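# Place three loose gears on the furnace tray

## Task

Put each of the three loose gears into an unoccupied spot on the furnace tray with its smaller end facing up, then release all of them.

## Robot and tools

Robot: two arms, left_arm and right_arm, each with six joints and a parallel gripper. In every row and every per-joint list, joints run waist, shoulder, elbow, wrist pitch, wrist yaw, wrist roll, then the gripper opening. On both arms the elbow, wrist pitch and wrist yaw signs are flipped relative to the URDF, in commands and in results alike. The published joint ranges use URDF signs: waist -2.880 to 2.880, shoulder 0.000 to 3.142, elbow 0.000 to 3.019, wrist pitch -1.693 to 1.571, wrist yaw -1.571 to 1.571, wrist roll -2.094 to 2.094. So for a flipped joint, negate and swap the bounds (elbow becomes -3.019 to 0.000 in your numbers). True ends may differ by up to 0.019 rad.

World frame: origin on the table surface midway between the arms, +z up, +x away from the robot over the table, left_arm on the +y side. Arm names do not correspond to image sides. Gripper frame: fingers extend along +z, close along y. The reported end_effector_position (metres) is the point between the pads, about 1 cm short of the fingertips; quaternion is wxyz. Reported hand positions drift from reality, more when reaching far.

execute_actions(actions): a list of up to 15 actions. Each action is a table of up to 15 rows; each row lasts one 1/30 s step, and if fewer than 15 rows are given the final row repeats. A row is one flat list of 14 numbers in [-1, 1] covering both arms: six joint values then opening for left_arm, then the same seven for right_arm. Joint values are offsets, not poses: each is measured from the arm's angles at the beginning of that action (for the first action, from the most recent reported angles), not from the preceding row. Scale: 1.0 equals 1.264 rad waist, 1.32 shoulder, 1.276 elbow, 1.83 wrist pitch, 1.686 wrist yaw, 2.022 wrist roll. Opening is absolute: +1 fully open, -1 closed. If an action would drive a joint more than 0.019 rad beyond its range end, that action is rejected for both arms; a malformed action, or a first action failing this check, rejects the entire call. Joints pushed to a real end stop there and the result may print "joint sent to its limit"; absence of that line proves nothing. An empty list just returns state and images.

move(target, speed, blocking): target is one 14-number row as above, offsets measured from the Joint positions in the latest result showing them. All joints follow paths that finish together, so grippers trace curves; duration is clamped to 0.5–10 s. speed (rad/s, 0.01–2, default 0.5) caps the joint with the largest travel. Paths ignore obstacles and the other arm. Finger values are applied immediately. blocking=false returns after 0.5 s while motion continues; until a result shows it ended, further moves and execute_actions are rejected, so use wait or stop. The result adds a "move:" line: ending (done, off_target, moving, held, fault), limits=held or limits=none, and each arm's joint farthest from target. After limits=held the arm may suddenly move faster than speed.

wait(seconds): 0 to 10; arms keep their last command; returns early if a running move finishes. stop(): brakes a running move; needs braking distance; fingers continue. zoom_image(camera, region): camera is cam_high, cam_left_wrist or cam_right_wrist; region [x0, y0, x1, y1] in pixels of that 504x504 image, origin top-left, at most 504x504. finished_scene(scene): ends the current scene by its number after the last command is held; irreversible; reports success. Replying with no tool call ends everything.

Results: per-arm pose line; Joint positions and Joint velocities (rad, rad/s per joint, then pad gap in m, 0.094 when fully open); Joint targets (where joints are being driven now, may change without new commands); grip_measured on the command scale, each gripper biased by up to about 1 mm. "joint command not followed" means a clearance check altered some joint targets. FAULT, MOTOR HOT (from 85 °C) and OVER-TEMPERATURE FAULT (at 100 °C the arm goes limp and drops) lines flag problems; holding loads heats motors.

Motion behaviour: each control step keeps joint targets within a lead of measured angles (0.264 waist, 0.32 shoulder, 0.276 elbow, 0.33 wrist pitch, 0.186 wrist yaw, 0.522 wrist roll rad), and scales them back if they would move the gripper over 70 mm, so big offsets span several actions; finish incomplete motions with a fresh command. Zero offsets let arms sag; to hold, re-send offsets to the desired angles first, then zeros.

Gripping: command an opening roughly 0.03 below grip_measured for a firm hold, less for lighter. Pads push about 50–62 N max, less on thin parts, with a brief spike on contact. Parts may be tugged or loose objects nudged unexpectedly.

Avoid: anything leaving the table (fails the task), the arms striking or pressing each other, drops, slips, slams and hard pushes. Faster moves and targets set deeper past contact hit harder. Cameras: cam_high fixed overhead, two fisheye wrist cameras; calibration may be off by a few degrees and millimetres.

Each tool is called after "Call:" as name(argument=value, ...) on one line, values as JSON.

## Session

Call:
execute_actions(actions=[])

Scene clock: 0.00 s.
left_arm: end_effector_position=(+0.8474, +0.6343, +0.0912) grip_measured=+1.000 end_effector_quat_wxyz=(-0.497, +0.688, -0.467, -0.250) | right_arm: end_effector_position=(+0.3224, -0.3111, +0.1079) grip_measured=+1.000 end_effector_quat_wxyz=(-0.008, -0.089, +0.996, +0.002)
Joint names: [waist, shoulder, elbow, wrist pitch, wrist yaw, wrist roll]
Joint positions: left_arm=[ 0.193  2.678 -2.626  0.944  1.1   -1.452  0.094] | right_arm=[ 0.063  1.402 -0.965  1.151  0.003 -0.177  0.094]
Joint velocities: left_arm=[-0.005 -0.015 -0.007 -0.012 -0.007  0.007  0.   ] | right_arm=[-0.005 -0.005 -0.002  0.007 -0.022  0.051  0.   ]
Joint targets: left_arm=[0.193 2.675 -2.654 0.941 1.100 -1.452] | right_arm=[0.063 1.399 -0.991 1.150 0.003 -0.177]

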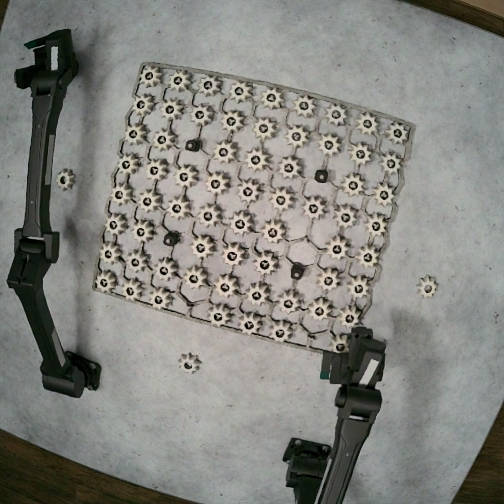

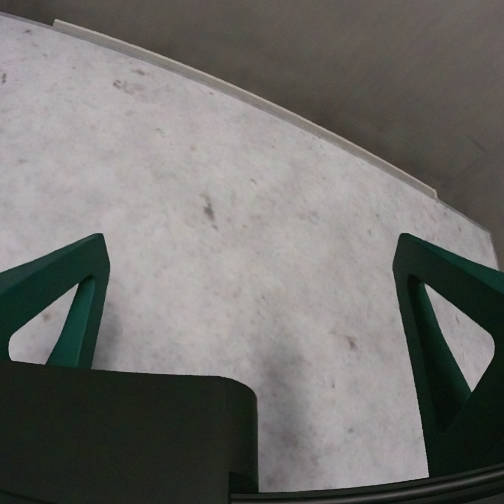

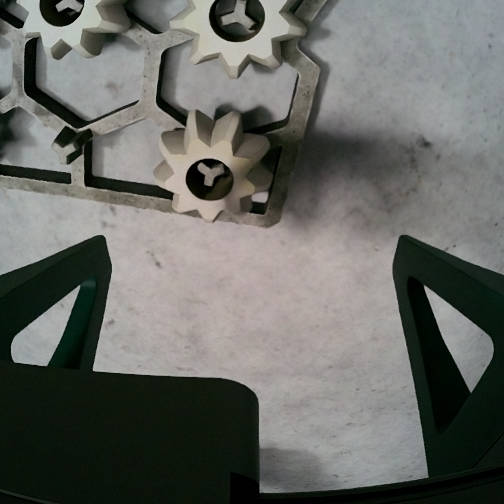

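Call:
zoom_image(camera="cam_high", region=[80, 50, 260, 230])

Call:
zoom_image(camera="cam_high", region=[80, 200, 260, 380])

Call:
zoom_image(camera="cam_high", region=[240, 200, 450, 380])

Call:
zoom_image(camera="cam_high", region=[240, 60, 430, 240])

Region (80, 50, 260, 230) of cam_high's 504x504 image, scaled by 2.800, with more detail than that image has.

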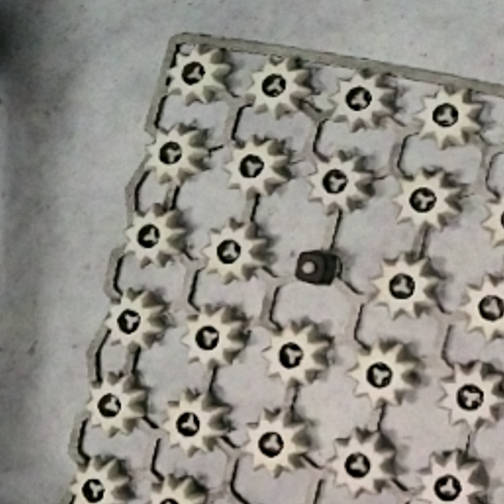

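Region (80, 200, 260, 380) of cam_high's 504x504 image, scaled by 2.800, with more detail than that image has.

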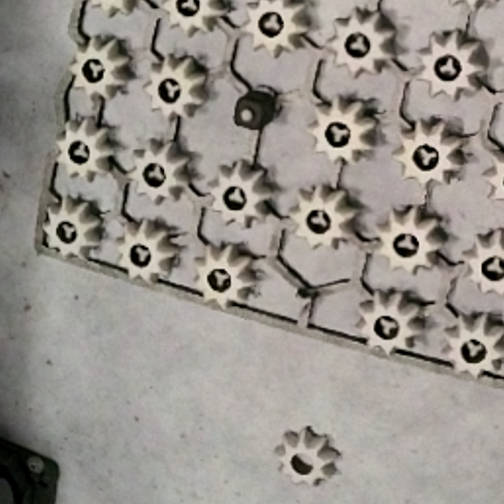

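Region (240, 200, 450, 380) of cam_high's 504x504 image, scaled by 2.400, with more detail than that image has; it fills the top 432 rows of this view, and the rest is white.

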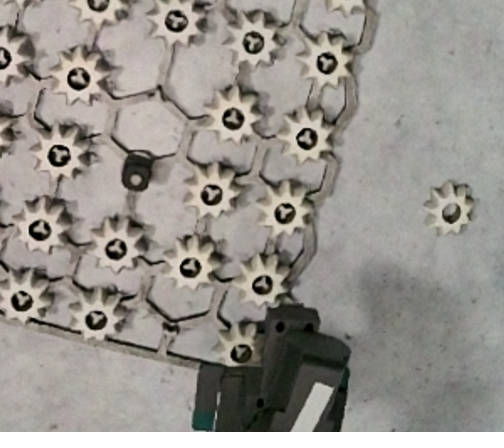

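Region (240, 60, 430, 240) of cam_high's 504x504 image, scaled by 2.653, with more detail than that image has; it fills the top 477 rows of this view, and the rest is white.

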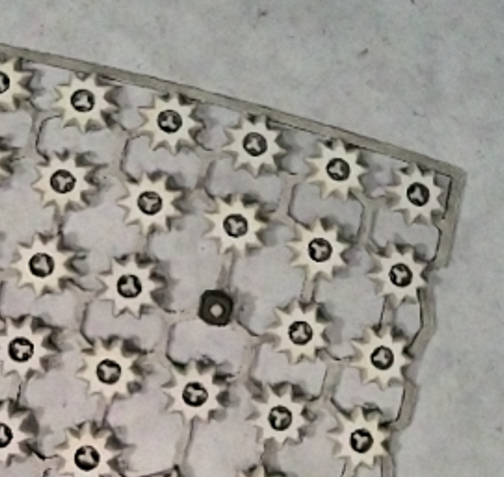

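Call:
zoom_image(camera="cam_high", region=[160, 335, 220, 395])

Call:
zoom_image(camera="cam_high", region=[35, 150, 95, 210])

Call:
zoom_image(camera="cam_high", region=[400, 257, 460, 317])

Call:
zoom_image(camera="cam_high", region=[165, 270, 225, 330])

Call:
zoom_image(camera="cam_high", region=[275, 210, 335, 270])

Call:
zoom_image(camera="cam_high", region=[280, 300, 360, 380])

Region (160, 335, 220, 395) of cam_high's 504x504 image, scaled by 8.400, with more detail than that image has.

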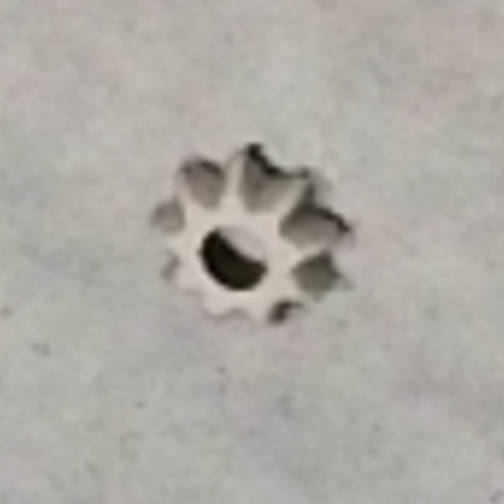

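Region (35, 150, 95, 210) of cam_high's 504x504 image, scaled by 8.400, with more detail than that image has.

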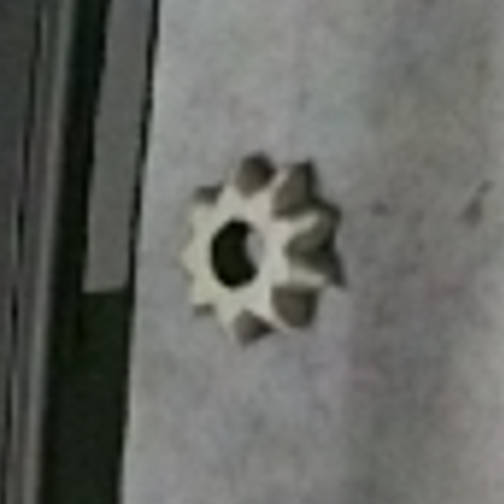

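Region (400, 257, 460, 317) of cam_high's 504x504 image, scaled by 8.400, with more detail than that image has.

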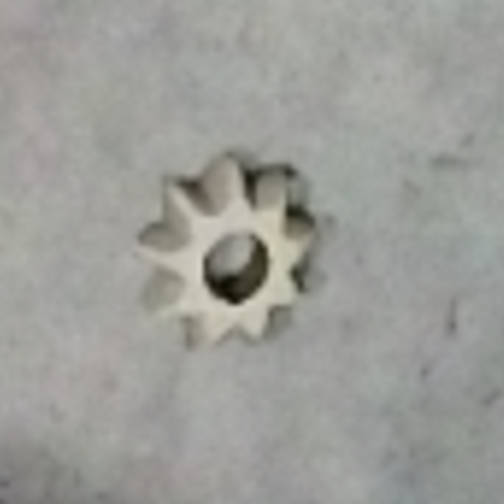

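Region (165, 270, 225, 330) of cam_high's 504x504 image, scaled by 8.400, with more detail than that image has.

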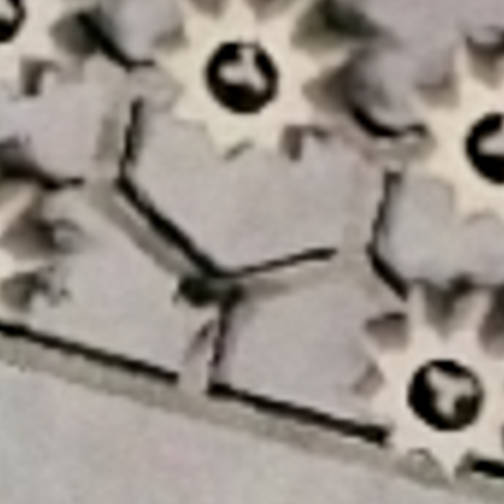

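Region (275, 210, 335, 270) of cam_high's 504x504 image, scaled by 8.400, with more detail than that image has.

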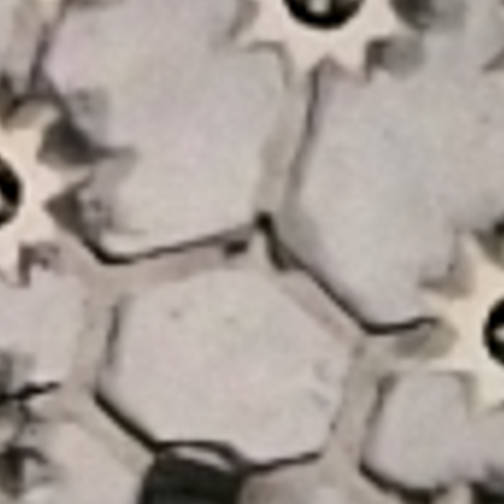

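Region (280, 300, 360, 380) of cam_high's 504x504 image, scaled by 6.300, with more detail than that image has.

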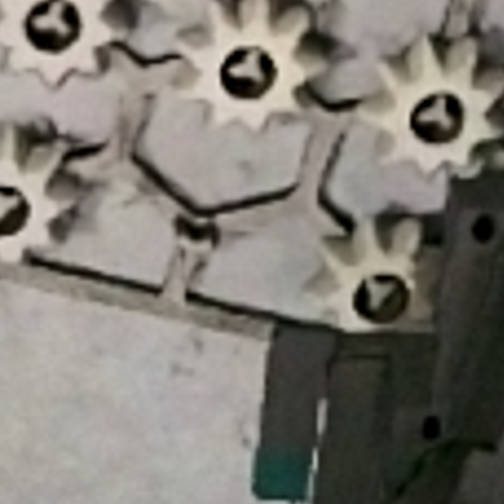

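Call:
move(target=[0,-0.227,-0.022,0,0,0,1, 0,-0.227,-0.02,0,0,0,1], speed=0.6)

Scene clock: 8.37 s.
left_arm: end_effector_position=(+0.8231, +0.6309, +0.3350) grip_measured=+1.000 end_effector_quat_wxyz=(-0.573, +0.706, -0.384, -0.157) | right_arm: end_effector_position=(+0.3122, -0.3111, +0.2114) grip_measured=+1.000 end_effector_quat_wxyz=(+0.142, -0.088, +0.986, -0.011)
Joint names: [waist, shoulder, elbow, wrist pitch, wrist yaw, wrist roll]
Joint positions: left_arm=[ 0.193  2.383 -2.626  0.944  1.1   -1.452  0.094] | right_arm=[ 0.063  1.096 -0.962  1.151  0.003 -0.177  0.094]
Joint velocities: left_arm=[-0.005 -0.005  0.007 -0.012  0.037 -0.007  0.   ] | right_arm=[-0.015  0.005  0.012 -0.007 -0.007  0.095  0.   ]
Joint targets: left_arm=[0.193 2.378 -2.654 0.944 1.100 -1.452] | right_arm=[0.063 1.102 -0.991 1.151 0.003 -0.177]
move: off_target (left_arm, right_arm); limits=none; left_arm: farthest joint: the elbow, 0.028 radians from its target (0.028 radians at the start); right_arm: farthest joint: the elbow, 0.029 radians from its target (0.025 radians at the start)
camera_calibration (this result's frames):
cam_left_wrist: T_world_to_cam=[[0.726484, 0.0365062, 0.686214, -0.856424], [0.391741, -0.842439, -0.369912, 0.337316], [0.564589, 0.537553, -0.626319, -0.468553], [0, 0, 0, 1]] pos_world=[0.754578, 0.567305, 0.419003]
cam_right_wrist: T_world_to_cam=[[0.178238, -0.983253, 0.0380171, -0.369099], [-0.930947, -0.155991, 0.330157, 0.179083], [-0.318697, -0.0942386, -0.94316, 0.394055], [0, 0, 0, 1]] pos_world=[0.358089, -0.297847, 0.326564]

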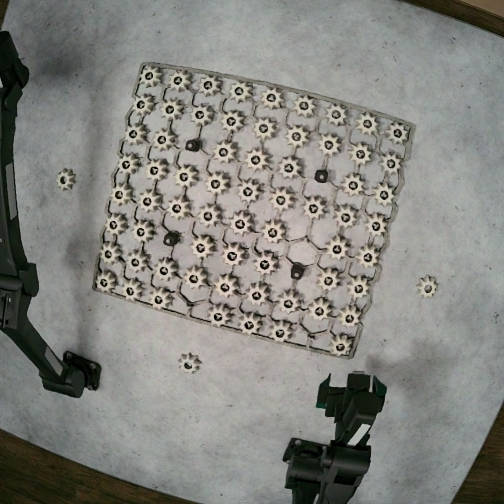

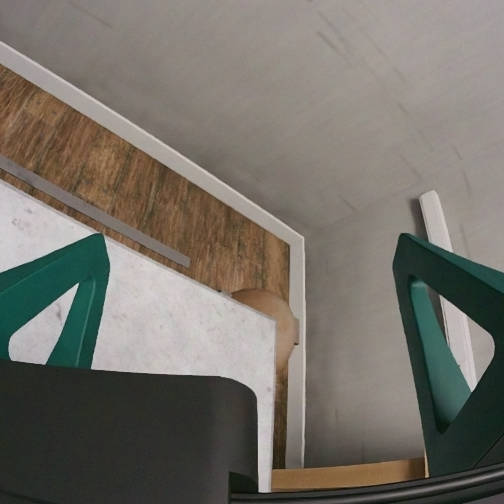

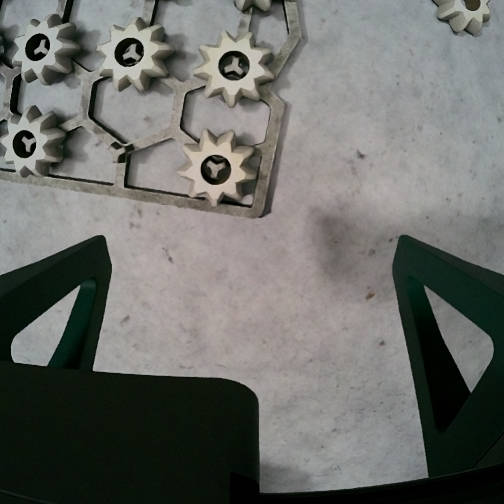

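Call:
move(target=[0,-0.004,-0.022,0,-0.652,0,1, 0,0.004,-0.26,0,0,0,1], speed=1.2)

Scene clock: 10.67 s.
left_arm: end_effector_position=(+0.9154, +0.4897, +0.2743) grip_measured=+1.000 end_effector_quat_wxyz=(-0.334, +0.648, -0.634, +0.256) | right_arm: end_effector_position=(+0.3746, -0.3110, +0.3480) grip_measured=+1.000 end_effector_quat_wxyz=(+0.280, -0.086, +0.956, -0.023)
Joint names: [waist, shoulder, elbow, wrist pitch, wrist yaw, wrist roll]
Joint positions: left_arm=[ 0.193  2.383 -2.626  0.944  0.003 -1.452  0.094] | right_arm=[ 0.063  1.096 -1.245  1.151  0.003 -0.177  0.094]
Joint velocities: left_arm=[ 0.005 -0.005  0.012  0.002 -0.051 -0.037  0.   ] | right_arm=[-0.005 -0.005  0.007  0.002  0.051 -0.051  0.   ]
Joint targets: left_arm=[0.193 2.378 -2.654 0.944 0.001 -1.452] | right_arm=[0.063 1.101 -1.294 1.151 0.003 -0.177]
move: off_target (left_arm, right_arm); limits=none; left_arm: farthest joint: the elbow, 0.028 radians from its target (0.028 radians at the start); right_arm: farthest joint: the elbow, 0.048 radians from its target (0.332 radians at the start)
camera_calibration (this result's frames):
cam_left_wrist: T_world_to_cam=[[0.646137, -0.037798, 0.762285, -0.787635], [-0.401495, -0.866242, 0.297367, 0.714498], [0.649083, -0.498193, -0.574887, -0.0670329], [0, 0, 0, 1]] pos_world=[0.839297, 0.555762, 0.349398]
cam_right_wrist: T_world_to_cam=[[0.160555, -0.98328, 0.0859277, -0.395385], [-0.986124, -0.156075, 0.0565722, 0.307947], [-0.0422151, -0.0938182, -0.994694, 0.457343], [0, 0, 0, 1]] pos_world=[0.386461, -0.297804, 0.471469]

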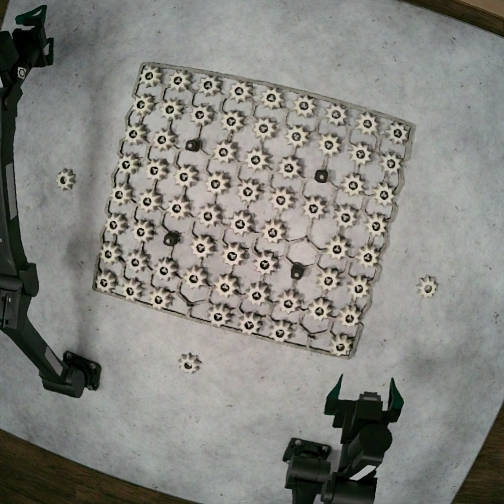

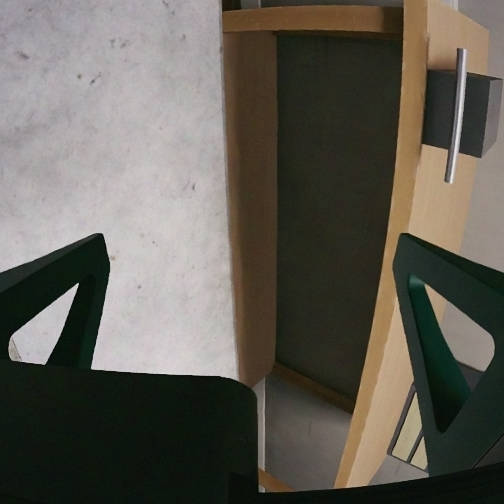

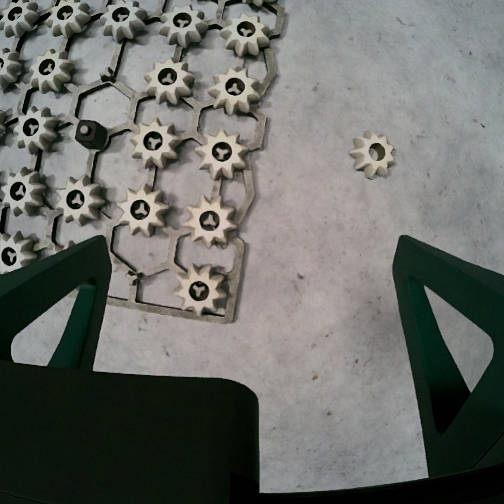

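Call:
move(target=[-0.237,-0.004,-0.022,0,0,0,1, 0,0.004,-0.038,0.273,0,0,1], speed=0.8)

Scene clock: 14.30 s.
left_arm: end_effector_position=(+0.9136, +0.2258, +0.2743) grip_measured=+1.000 end_effector_quat_wxyz=(+0.293, -0.549, +0.722, -0.302) | right_arm: end_effector_position=(+0.2617, -0.3112, +0.3096) grip_measured=+1.000 end_effector_quat_wxyz=(+0.040, -0.089, +0.995, -0.002)
Joint names: [waist, shoulder, elbow, wrist pitch, wrist yaw, wrist roll]
Joint positions: left_arm=[-0.1    2.383 -2.626  0.944  0.002 -1.452  0.094] | right_arm=[ 0.063  1.096 -1.244  1.639  0.003 -0.177  0.094]
Joint velocities: left_arm=[ 0.005 -0.005 -0.002 -0.017 -0.022  0.007  0.   ] | right_arm=[-0.015  0.015 -0.002 -0.012 -0.037 -0.022  0.   ]
Joint targets: left_arm=[-0.106 2.378 -2.654 0.944 0.003 -1.452] | right_arm=[0.063 1.101 -1.293 1.650 0.003 -0.177]
move: off_target (left_arm, right_arm); limits=none; left_arm: farthest joint: the elbow, 0.028 radians from its target (0.028 radians at the start); right_arm: farthest joint: the elbow, 0.050 radians from its target (0.048 radians at the start)
camera_calibration (this result's frames):
cam_left_wrist: T_world_to_cam=[[0.607495, -0.222998, 0.762379, -0.719348], [-0.635419, -0.712365, 0.29796, 0.664019], [0.476647, -0.665439, -0.574455, -0.00213061], [0, 0, 0, 1]] pos_world=[0.859946, 0.311193, 0.349341]
cam_right_wrist: T_world_to_cam=[[0.182278, -0.983247, 0.00106175, -0.353529], [-0.843729, -0.155859, 0.513644, 0.0201007], [-0.504873, -0.0945216, -0.858003, 0.492834], [0, 0, 0, 1]] pos_world=[0.330218, -0.29789, 0.412904]

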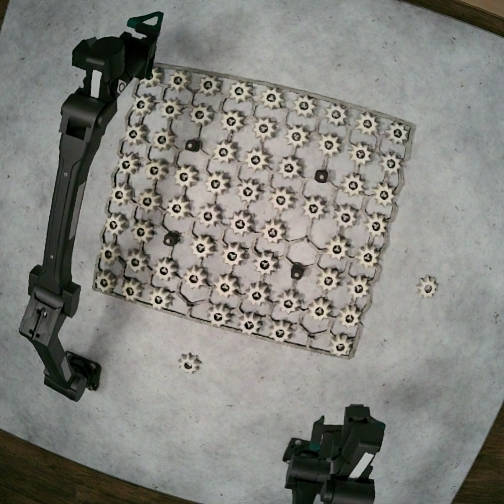

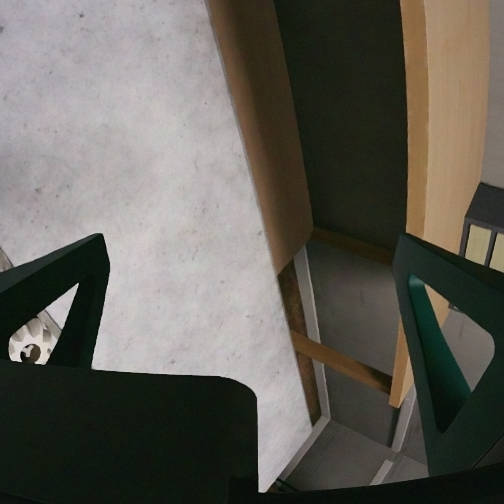

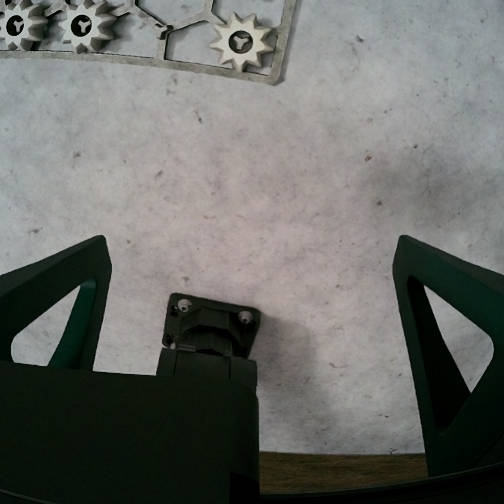

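Call:
move(target=[0.322,-0.423,0.750,0.236,0,0.718,1, -0.200,0.570,-0.360,-0.139,0,0.0875,1], speed=0.9)

Scene clock: 19.43 s.
left_arm: end_effector_position=(+0.5771, +0.5086, +0.1622) grip_measured=+1.000 end_effector_quat_wxyz=(+0.013, -0.133, +0.991, +0.002) | right_arm: end_effector_position=(+0.4983, -0.4491, +0.1576) grip_measured=+1.000 end_effector_quat_wxyz=(-0.009, +0.119, +0.993, +0.003)
Joint names: [waist, shoulder, elbow, wrist pitch, wrist yaw, wrist roll]
Joint positions: left_arm=[ 0.309  1.85  -1.671  1.366  0.002 -0.012  0.094] | right_arm=[-0.186  1.845 -1.652  1.396  0.003 -0.009  0.094]
Joint velocities: left_arm=[-0.024  0.005 -0.007 -0.002  0.095 -0.007  0.   ] | right_arm=[ 0.015 -0.005  0.002  0.002  0.081 -0.022  0.   ]
Joint targets: left_arm=[0.307 1.825 -1.669 1.376 0.002 0.000] | right_arm=[-0.189 1.848 -1.703 1.384 0.003 0.000]
move: off_target (left_arm, right_arm); limits=none; left_arm: farthest joint: the shoulder, 0.025 radians from its target (0.559 radians at the start); right_arm: farthest joint: the elbow, 0.051 radians from its target (0.460 radians at the start)
camera_calibration (this result's frames):
cam_left_wrist: T_world_to_cam=[[0.256072, -0.966635, 0.0066449, 0.337224], [-0.795728, -0.206884, 0.569224, 0.476516], [-0.548857, -0.15105, -0.822156, 0.652389], [0, 0, 0, 1]] pos_world=[0.650892, 0.523099, 0.26288]
cam_right_wrist: T_world_to_cam=[[-0.232225, -0.972566, -0.0136742, -0.318475], [-0.783952, 0.17883, 0.594508, 0.384087], [-0.575753, 0.148779, -0.803973, 0.604926], [0, 0, 0, 1]] pos_world=[0.575436, -0.468424, 0.253646]

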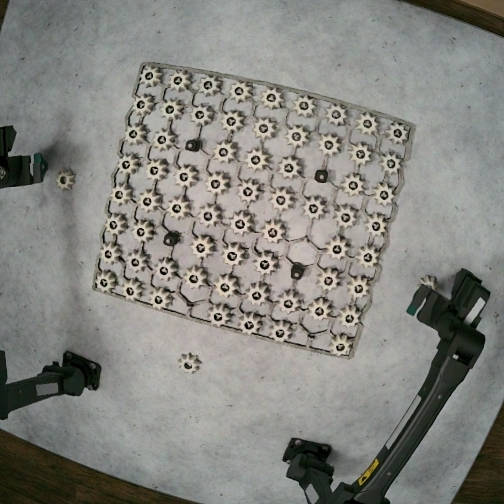

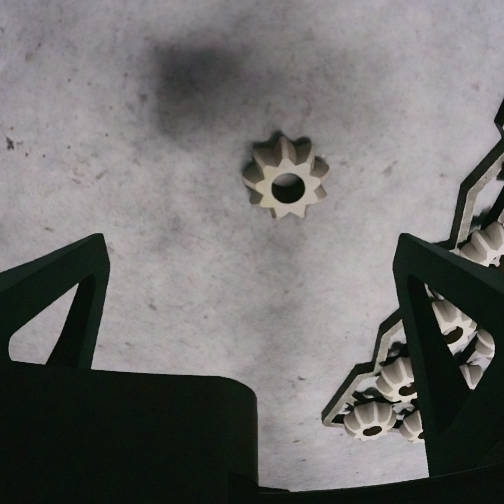

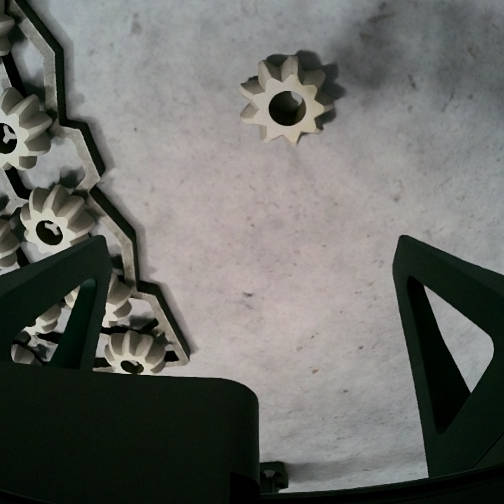

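Call:
zoom_image(camera="cam_left_wrist", region=[220, 110, 360, 250])

Call:
zoom_image(camera="cam_right_wrist", region=[220, 30, 360, 170])

Call:
zoom_image(camera="cam_right_wrist", region=[0, 60, 200, 380])

Region (220, 110, 360, 250) of cam_left_wrist's 504x504 image, scaled by 3.600, with more detail than that image has.

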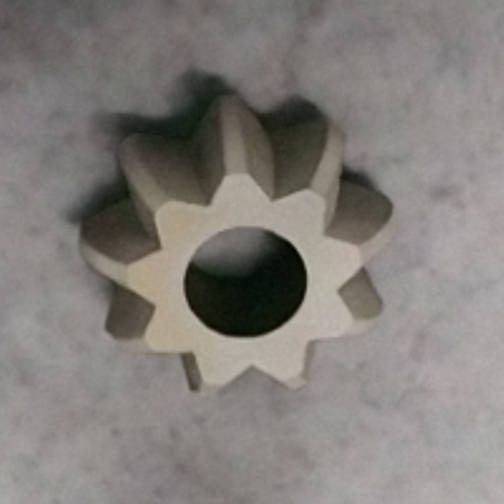

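Region (220, 30, 360, 170) of cam_right_wrist's 504x504 image, scaled by 3.600, with more detail than that image has.

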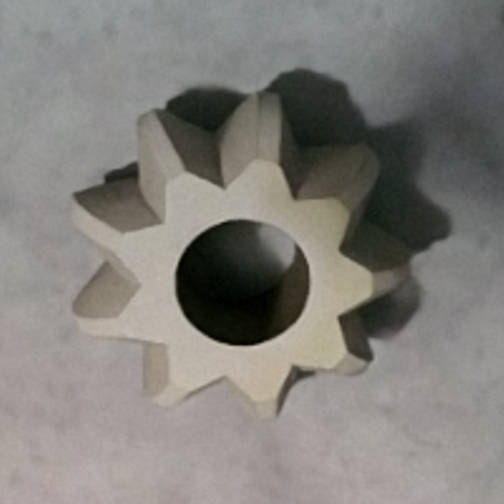

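Region (0, 60, 200, 380) of cam_right_wrist's 504x504 image, scaled by 1.575, with more detail than that image has; it fills the left 315 columns of this view, and the rest is white.

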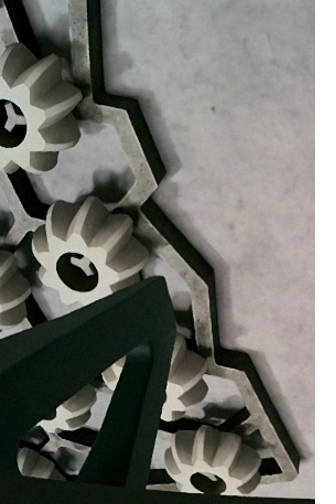

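Call:
move(target=[-0.045,-0.0335,0.1996,-0.1205,0,0,1, -0.0253,0.0585,0.0768,-0.1115,0,0,1], speed=0.4)

Scene clock: 23.43 s.
left_arm: end_effector_position=(+0.5429, +0.4720, +0.0756) grip_measured=+1.000 end_effector_quat_wxyz=(-0.006, -0.108, +0.994, +0.000) | right_arm: end_effector_position=(+0.5030, -0.4646, +0.0817) grip_measured=+1.000 end_effector_quat_wxyz=(-0.001, +0.131, +0.991, +0.002)
Joint names: [waist, shoulder, elbow, wrist pitch, wrist yaw, wrist roll]
Joint positions: left_arm=[ 0.258  1.836 -1.413  1.16   0.002 -0.012  0.094] | right_arm=[-0.21   1.912 -1.546  1.206  0.003 -0.009  0.094]
Joint velocities: left_arm=[-0.005 -0.015  0.002 -0.002 -0.037 -0.022  0.   ] | right_arm=[ 0.005 -0.015 -0.002  0.012  0.007 -0.037  0.   ]
Joint targets: left_arm=[0.252 1.806 -1.416 1.146 0.002 -0.012] | right_arm=[-0.218 1.922 -1.554 1.192 0.003 -0.009]
move: off_target (left_arm); limits=none; left_arm: farthest joint: the shoulder, 0.030 radians from its target (0.044 radians at the start); right_arm: farthest joint: the wrist pitch, 0.014 radians from its target (0.204 radians at the start)
camera_calibration (this result's frames):
cam_left_wrist: T_world_to_cam=[[0.206966, -0.978327, 0.00651375, 0.343366], [-0.783355, -0.161723, 0.600167, 0.460617], [-0.586106, -0.129316, -0.799848, 0.565136], [0, 0, 0, 1]] pos_world=[0.620991, 0.483498, 0.173339]
cam_right_wrist: T_world_to_cam=[[-0.255684, -0.966667, -0.0134496, -0.318985], [-0.78864, 0.200508, 0.581243, 0.449182], [-0.559171, 0.159221, -0.813619, 0.546239], [0, 0, 0, 1]] pos_world=[0.578125, -0.48539, 0.179056]

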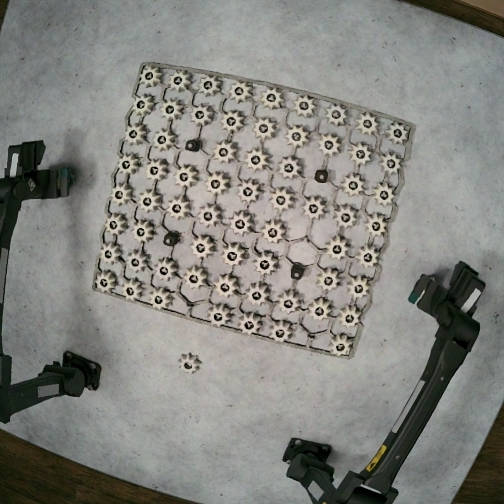

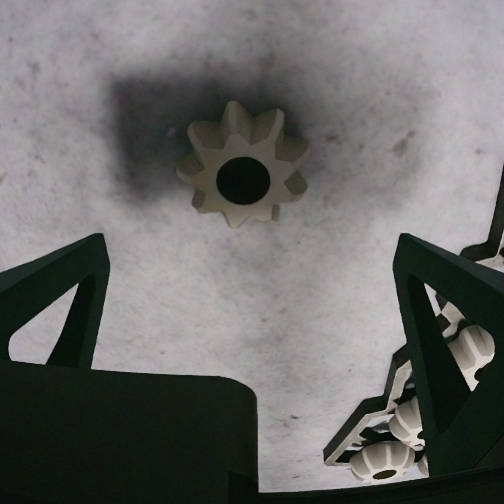

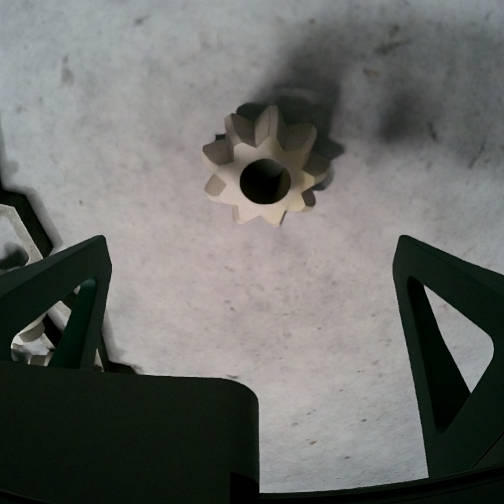

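Call:
zoom_image(camera="cam_left_wrist", region=[60, 90, 440, 300])

Call:
zoom_image(camera="cam_right_wrist", region=[60, 90, 440, 300])

Region (60, 90, 440, 300) of cam_left_wrist's 504x504 image, scaled by 1.326, with more detail than that image has; it fills the top 279 rows of this view, and the rest is white.

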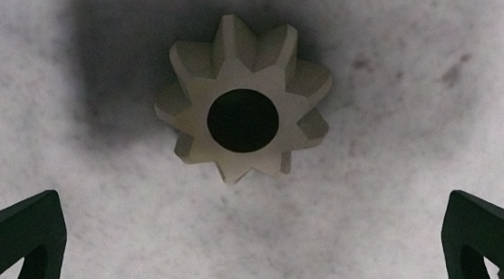

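Region (60, 90, 440, 300) of cam_right_wrist's 504x504 image, scaled by 1.326, with more detail than that image has; it fills the top 279 rows of this view, and the rest is white.

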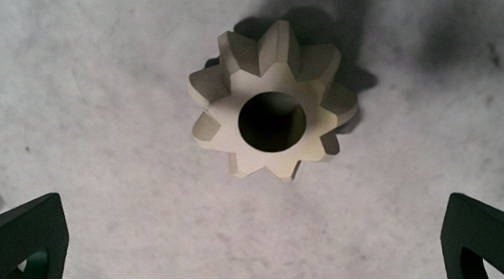

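Call:
move(target=[0.008,0.0527,0.0495,-0.0852,0,0,1, -0.0106,0.0608,0.0422,-0.0805,0,0,1], speed=0.25)

Scene clock: 27.77 s.
left_arm: end_effector_position=(+0.5464, +0.4727, +0.0279) grip_measured=+1.000 end_effector_quat_wxyz=(+0.007, -0.108, +0.994, +0.002) | right_arm: end_effector_position=(+0.5054, -0.4666, +0.0228) grip_measured=+1.000 end_effector_quat_wxyz=(+0.001, +0.132, +0.991, +0.002)
Joint names: [waist, shoulder, elbow, wrist pitch, wrist yaw, wrist roll]
Joint positions: left_arm=[ 0.258  1.886 -1.348  1.019  0.002 -0.012  0.094] | right_arm=[-0.213  1.981 -1.484  1.072  0.003 -0.009  0.094]
Joint velocities: left_arm=[-0.015 -0.005 -0.012  0.007  0.022 -0.022  0.   ] | right_arm=[ 0.005 -0.005 -0.012  0.007 -0.022 -0.007  0.   ]
Joint targets: left_arm=[0.268 1.905 -1.349 1.004 0.002 -0.012] | right_arm=[-0.224 1.993 -1.492 1.058 0.003 -0.009]
move: done; limits=none; left_arm: farthest joint: the shoulder, 0.019 radians from its target (0.070 radians at the start); right_arm: farthest joint: the wrist pitch, 0.013 radians from its target (0.147 radians at the start)
camera_calibration (this result's frames):
cam_left_wrist: T_world_to_cam=[[0.206794, -0.978362, 0.00659973, 0.343772], [-0.798764, -0.16493, 0.578596, 0.50261], [-0.564988, -0.124922, -0.815588, 0.516037], [0, 0, 0, 1]] pos_world=[0.621931, 0.483693, 0.127796]
cam_right_wrist: T_world_to_cam=[[-0.257841, -0.966094, -0.0133916, -0.319767], [-0.79052, 0.202973, 0.577824, 0.487808], [-0.555514, 0.159573, -0.816052, 0.498348], [0, 0, 0, 1]] pos_world=[0.580013, -0.48746, 0.120528]

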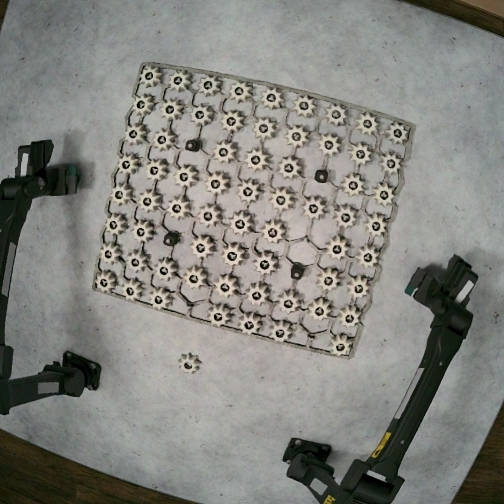

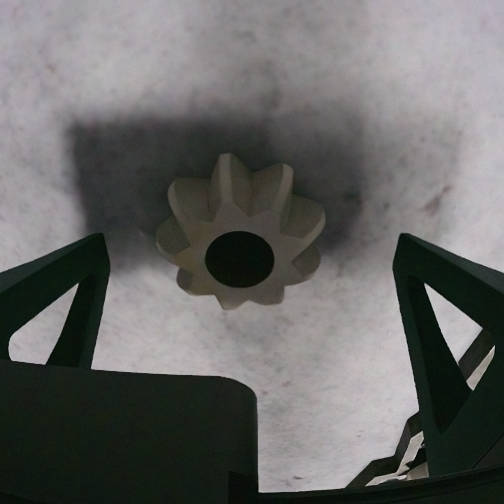

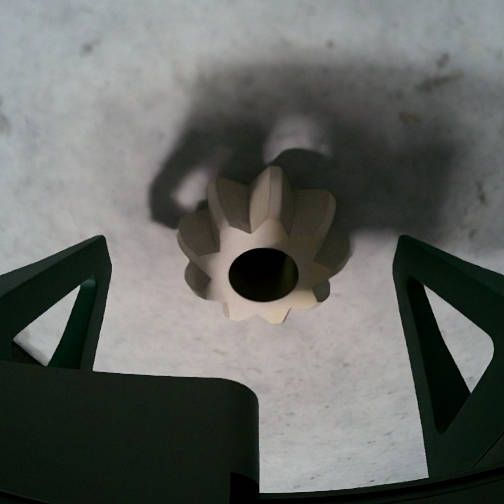

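Call:
move(target=[0.0134,0.0247,0.0105,-0.0158,0,0,1, -0.0137,0.0152,0.002,-0.0155,0,0,1], speed=0.05)

Scene clock: 30.07 s.
left_arm: end_effector_position=(+0.5441, +0.4752, +0.0219) grip_measured=+1.000 end_effector_quat_wxyz=(+0.006, -0.111, +0.994, +0.001) | right_arm: end_effector_position=(+0.5057, -0.4713, +0.0213) grip_measured=+1.000 end_effector_quat_wxyz=(+0.006, +0.136, +0.991, +0.001)
Joint names: [waist, shoulder, elbow, wrist pitch, wrist yaw, wrist roll]
Joint positions: left_arm=[ 0.264  1.891 -1.338  1.004  0.002 -0.012  0.094] | right_arm=[-0.22   1.981 -1.48   1.057  0.003 -0.009  0.094]
Joint velocities: left_arm=[-0.034 -0.015  0.012  0.012 -0.007 -0.007  0.   ] | right_arm=[ 0.015 -0.015  0.002  0.007  0.007 -0.007  0.   ]
Joint targets: left_arm=[0.275 1.919 -1.335 0.990 0.002 -0.012] | right_arm=[-0.230 2.001 -1.482 1.043 0.003 -0.009]
move: off_target (left_arm); limits=none; left_arm: farthest joint: the shoulder, 0.027 radians from its target (0.032 radians at the start); right_arm: farthest joint: the shoulder, 0.020 radians from its target (0.020 radians at the start)
camera_calibration (this result's frames):
cam_left_wrist: T_world_to_cam=[[0.212024, -0.977242, 0.00659614, 0.34329], [-0.797224, -0.169055, 0.579529, 0.505795], [-0.565225, -0.128132, -0.814925, 0.5118], [0, 0, 0, 1]] pos_world=[0.619729, 0.486563, 0.121691]
cam_right_wrist: T_world_to_cam=[[-0.265078, -0.964136, -0.0132535, -0.319602], [-0.794414, 0.210583, 0.569703, 0.495627], [-0.54648, 0.161544, -0.821744, 0.49452], [0, 0, 0, 1]] pos_world=[0.579258, -0.492397, 0.119773]

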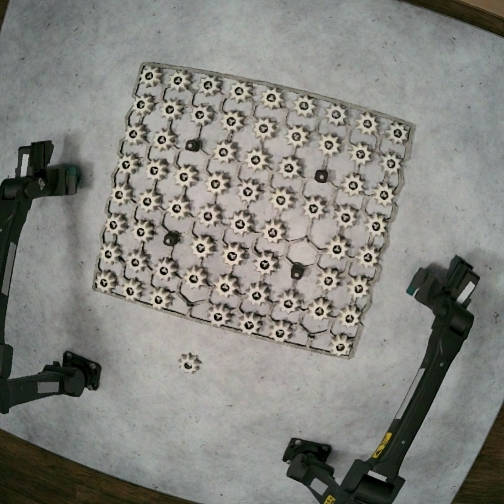

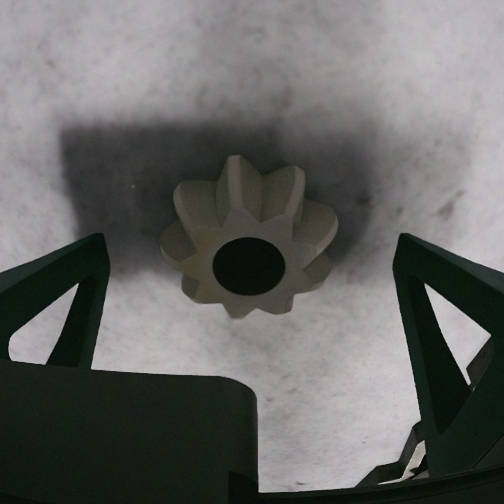

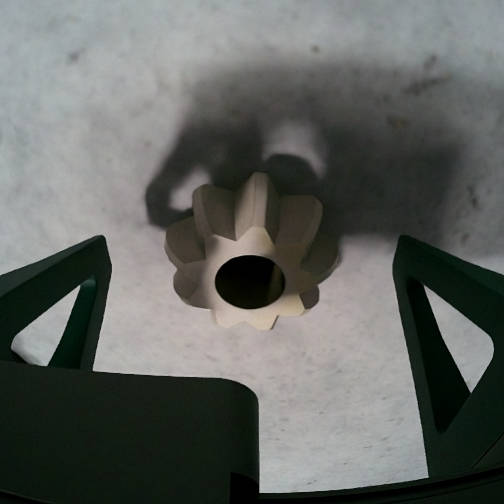

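Call:
execute_actions(actions=[[[0,0.006,0,0,0,0,0.8, 0,0.006,-0.002,0,0,0,0.8],[0,0.006,0,0,0,0,0.7, 0,0.006,-0.002,0,0,0,0.7],[0,0.006,0,0,0,0,0.6, 0,0.006,-0.002,0,0,0,0.6],[0,0.006,0,0,0,0,0.5, 0,0.006,-0.002,0,0,0,0.5],[0,0.006,0,0,0,0,0.45, 0,0.006,-0.002,0,0,0,0.45],[0,0.006,0,0,0,0,0.4, 0,0.006,-0.002,0,0,0,0.4],[0,0.006,0,0,0,0,0.36, 0,0.006,-0.002,0,0,0,0.36],[0,0.006,0,0,0,0,0.32, 0,0.006,-0.002,0,0,0,0.32],[0,0.006,0,0,0,0,0.29, 0,0.006,-0.002,0,0,0,0.29],[0,0.006,0,0,0,0,0.26, 0,0.006,-0.002,0,0,0,0.26],[0,0.006,0,0,0,0,0.23, 0,0.006,-0.002,0,0,0,0.23],[0,0.006,0,0,0,0,0.2, 0,0.006,-0.002,0,0,0,0.2]]])

Scene clock: 31.83 s.
left_arm: end_effector_position=(+0.5441, +0.4752, +0.0219) grip_measured=+0.202 end_effector_quat_wxyz=(+0.006, -0.111, +0.994, +0.001) | right_arm: end_effector_position=(+0.5057, -0.4713, +0.0213) grip_measured=+0.202 end_effector_quat_wxyz=(+0.006, +0.136, +0.991, +0.001)
Joint names: [waist, shoulder, elbow, wrist pitch, wrist yaw, wrist roll]
Joint positions: left_arm=[ 0.264  1.891 -1.338  1.004  0.002 -0.012  0.056] | right_arm=[-0.22   1.981 -1.48   1.057  0.003 -0.009  0.056]
Joint velocities: left_arm=[-0.005  0.005  0.002 -0.012 -0.037 -0.007 -0.001] | right_arm=[-0.024 -0.005  0.007  0.002 -0.037 -0.066 -0.   ]
Joint targets: left_arm=[0.264 1.899 -1.338 1.004 0.002 -0.012] | right_arm=[-0.220 1.989 -1.482 1.057 0.003 -0.009]
camera_calibration (this result's frames):
cam_left_wrist: T_world_to_cam=[[0.212024, -0.977242, 0.00659614, 0.34329], [-0.797224, -0.169055, 0.579529, 0.505795], [-0.565225, -0.128132, -0.814925, 0.5118], [0, 0, 0, 1]] pos_world=[0.619729, 0.486563, 0.121691]
cam_right_wrist: T_world_to_cam=[[-0.265078, -0.964136, -0.0132535, -0.319602], [-0.794414, 0.210583, 0.569703, 0.495627], [-0.54648, 0.161544, -0.821744, 0.49452], [0, 0, 0, 1]] pos_world=[0.579258, -0.492397, 0.119773]

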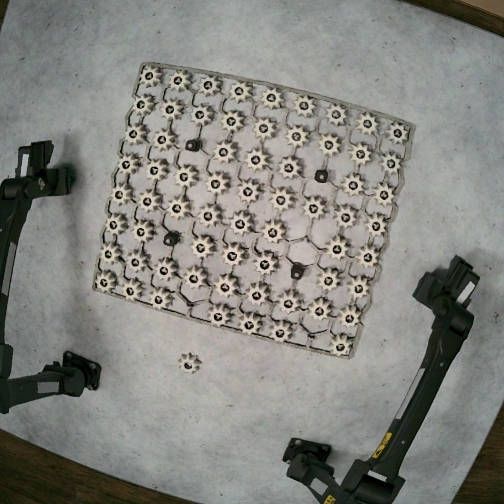

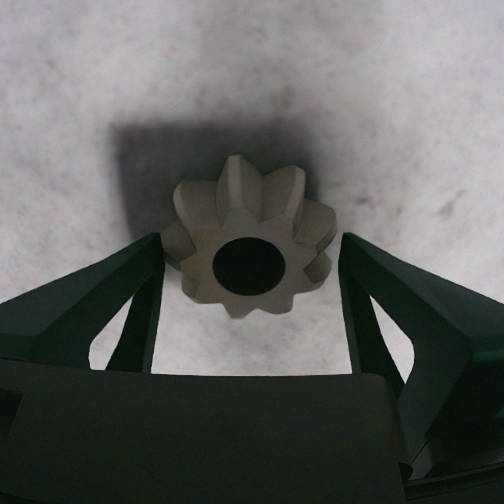

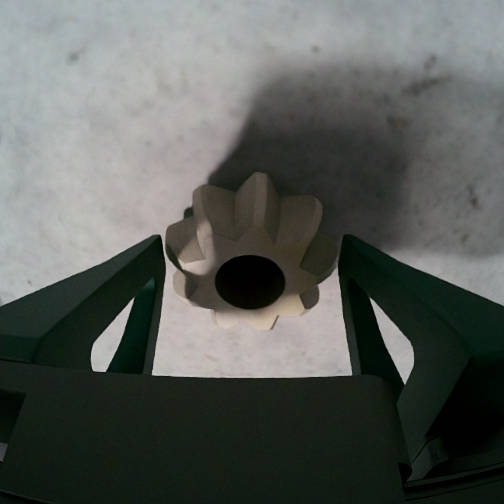

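Call:
execute_actions(actions=[[[0,0.004,0,0,0,0,0.18, 0,0.004,-0.002,0,0,0,0.18],[0,0.004,0,0,0,0,0.16, 0,0.004,-0.002,0,0,0,0.16],[0,0.004,0,0,0,0,0.14, 0,0.004,-0.002,0,0,0,0.14],[0,0.004,0,0,0,0,0.12, 0,0.004,-0.002,0,0,0,0.12],[0,0.004,0,0,0,0,0.10, 0,0.004,-0.002,0,0,0,0.10],[0,0.004,0,0,0,0,0.08, 0,0.004,-0.002,0,0,0,0.08],[0,0.004,0,0,0,0,0.06, 0,0.004,-0.002,0,0,0,0.06],[0,0.004,0,0,0,0,0.04, 0,0.004,-0.002,0,0,0,0.04],[0,0.004,0,0,0,0,0.02, 0,0.004,-0.002,0,0,0,0.02],[0,0.004,0,0,0,0,0.0, 0,0.004,-0.002,0,0,0,0.0]]])

Scene clock: 32.93 s.
left_arm: end_effector_position=(+0.5444, +0.4758, +0.0237) grip_measured=+0.005 end_effector_quat_wxyz=(+0.008, -0.111, +0.994, +0.003) | right_arm: end_effector_position=(+0.5061, -0.4714, +0.0232) grip_measured=+0.004 end_effector_quat_wxyz=(+0.008, +0.136, +0.991, +0.001)
Joint names: [waist, shoulder, elbow, wrist pitch, wrist yaw, wrist roll]
Joint positions: left_arm=[ 0.264  1.888 -1.338  1.004  0.005 -0.012  0.047] | right_arm=[-0.22   1.978 -1.48   1.057  0.003 -0.009  0.047]
Joint velocities: left_arm=[-0.005 -0.005 -0.007  0.007  0.007  0.022 -0.001] | right_arm=[ 0.005 -0.015  0.017  0.002  0.007 -0.022 -0.001]
Joint targets: left_arm=[0.264 1.897 -1.338 1.004 0.002 -0.012] | right_arm=[-0.220 1.987 -1.482 1.057 0.003 -0.009]
camera_calibration (this result's frames):
cam_left_wrist: T_world_to_cam=[[0.212054, -0.977252, 0.00355554, 0.343862], [-0.798789, -0.171231, 0.576729, 0.50703], [-0.563, -0.125138, -0.816928, 0.510863], [0, 0, 0, 1]] pos_world=[0.619709, 0.486787, 0.123697]
cam_right_wrist: T_world_to_cam=[[-0.265034, -0.964149, -0.0132054, -0.319611], [-0.796288, 0.211127, 0.566878, 0.496124], [-0.543767, 0.160757, -0.823696, 0.494589], [0, 0, 0, 1]] pos_world=[0.57929, -0.492406, 0.121928]

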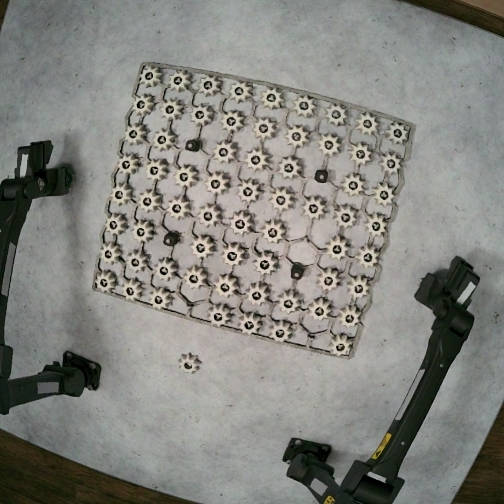

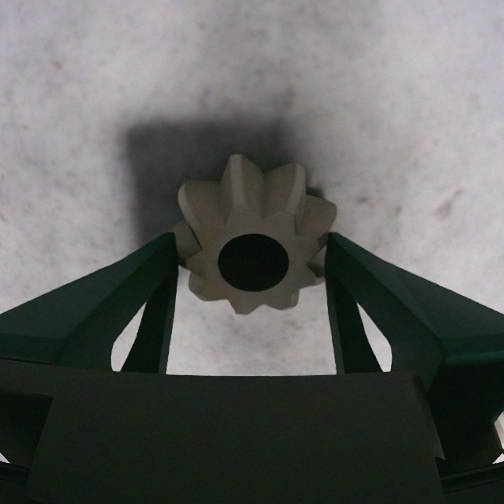

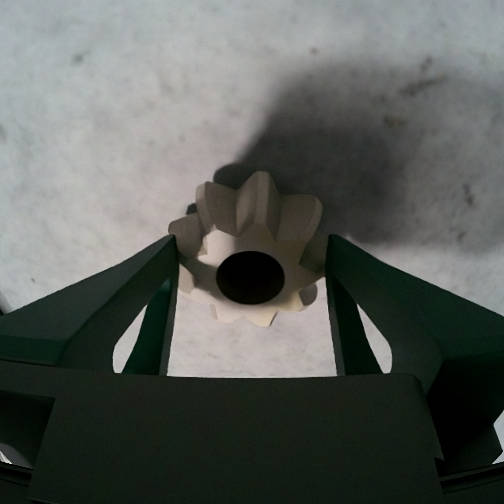

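Call:
zoom_image(camera="cam_right_wrist", region=[140, 150, 360, 370])

Call:
zoom_image(camera="cam_left_wrist", region=[140, 130, 360, 350])

Region (140, 150, 360, 370) of cam_right_wrist's 504x504 image, scaled by 2.291, with more detail than that image has.

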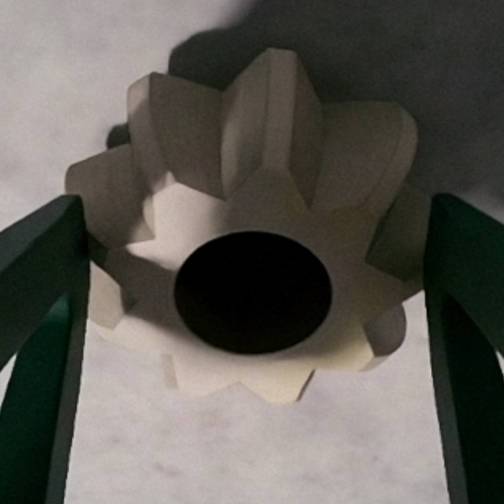

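Region (140, 130, 360, 350) of cam_left_wrist's 504x504 image, scaled by 2.291, with more detail than that image has.

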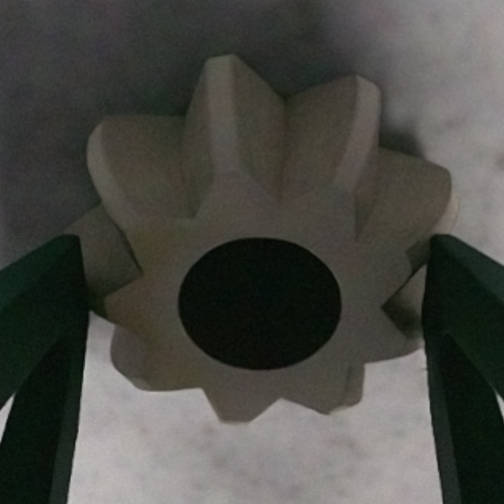

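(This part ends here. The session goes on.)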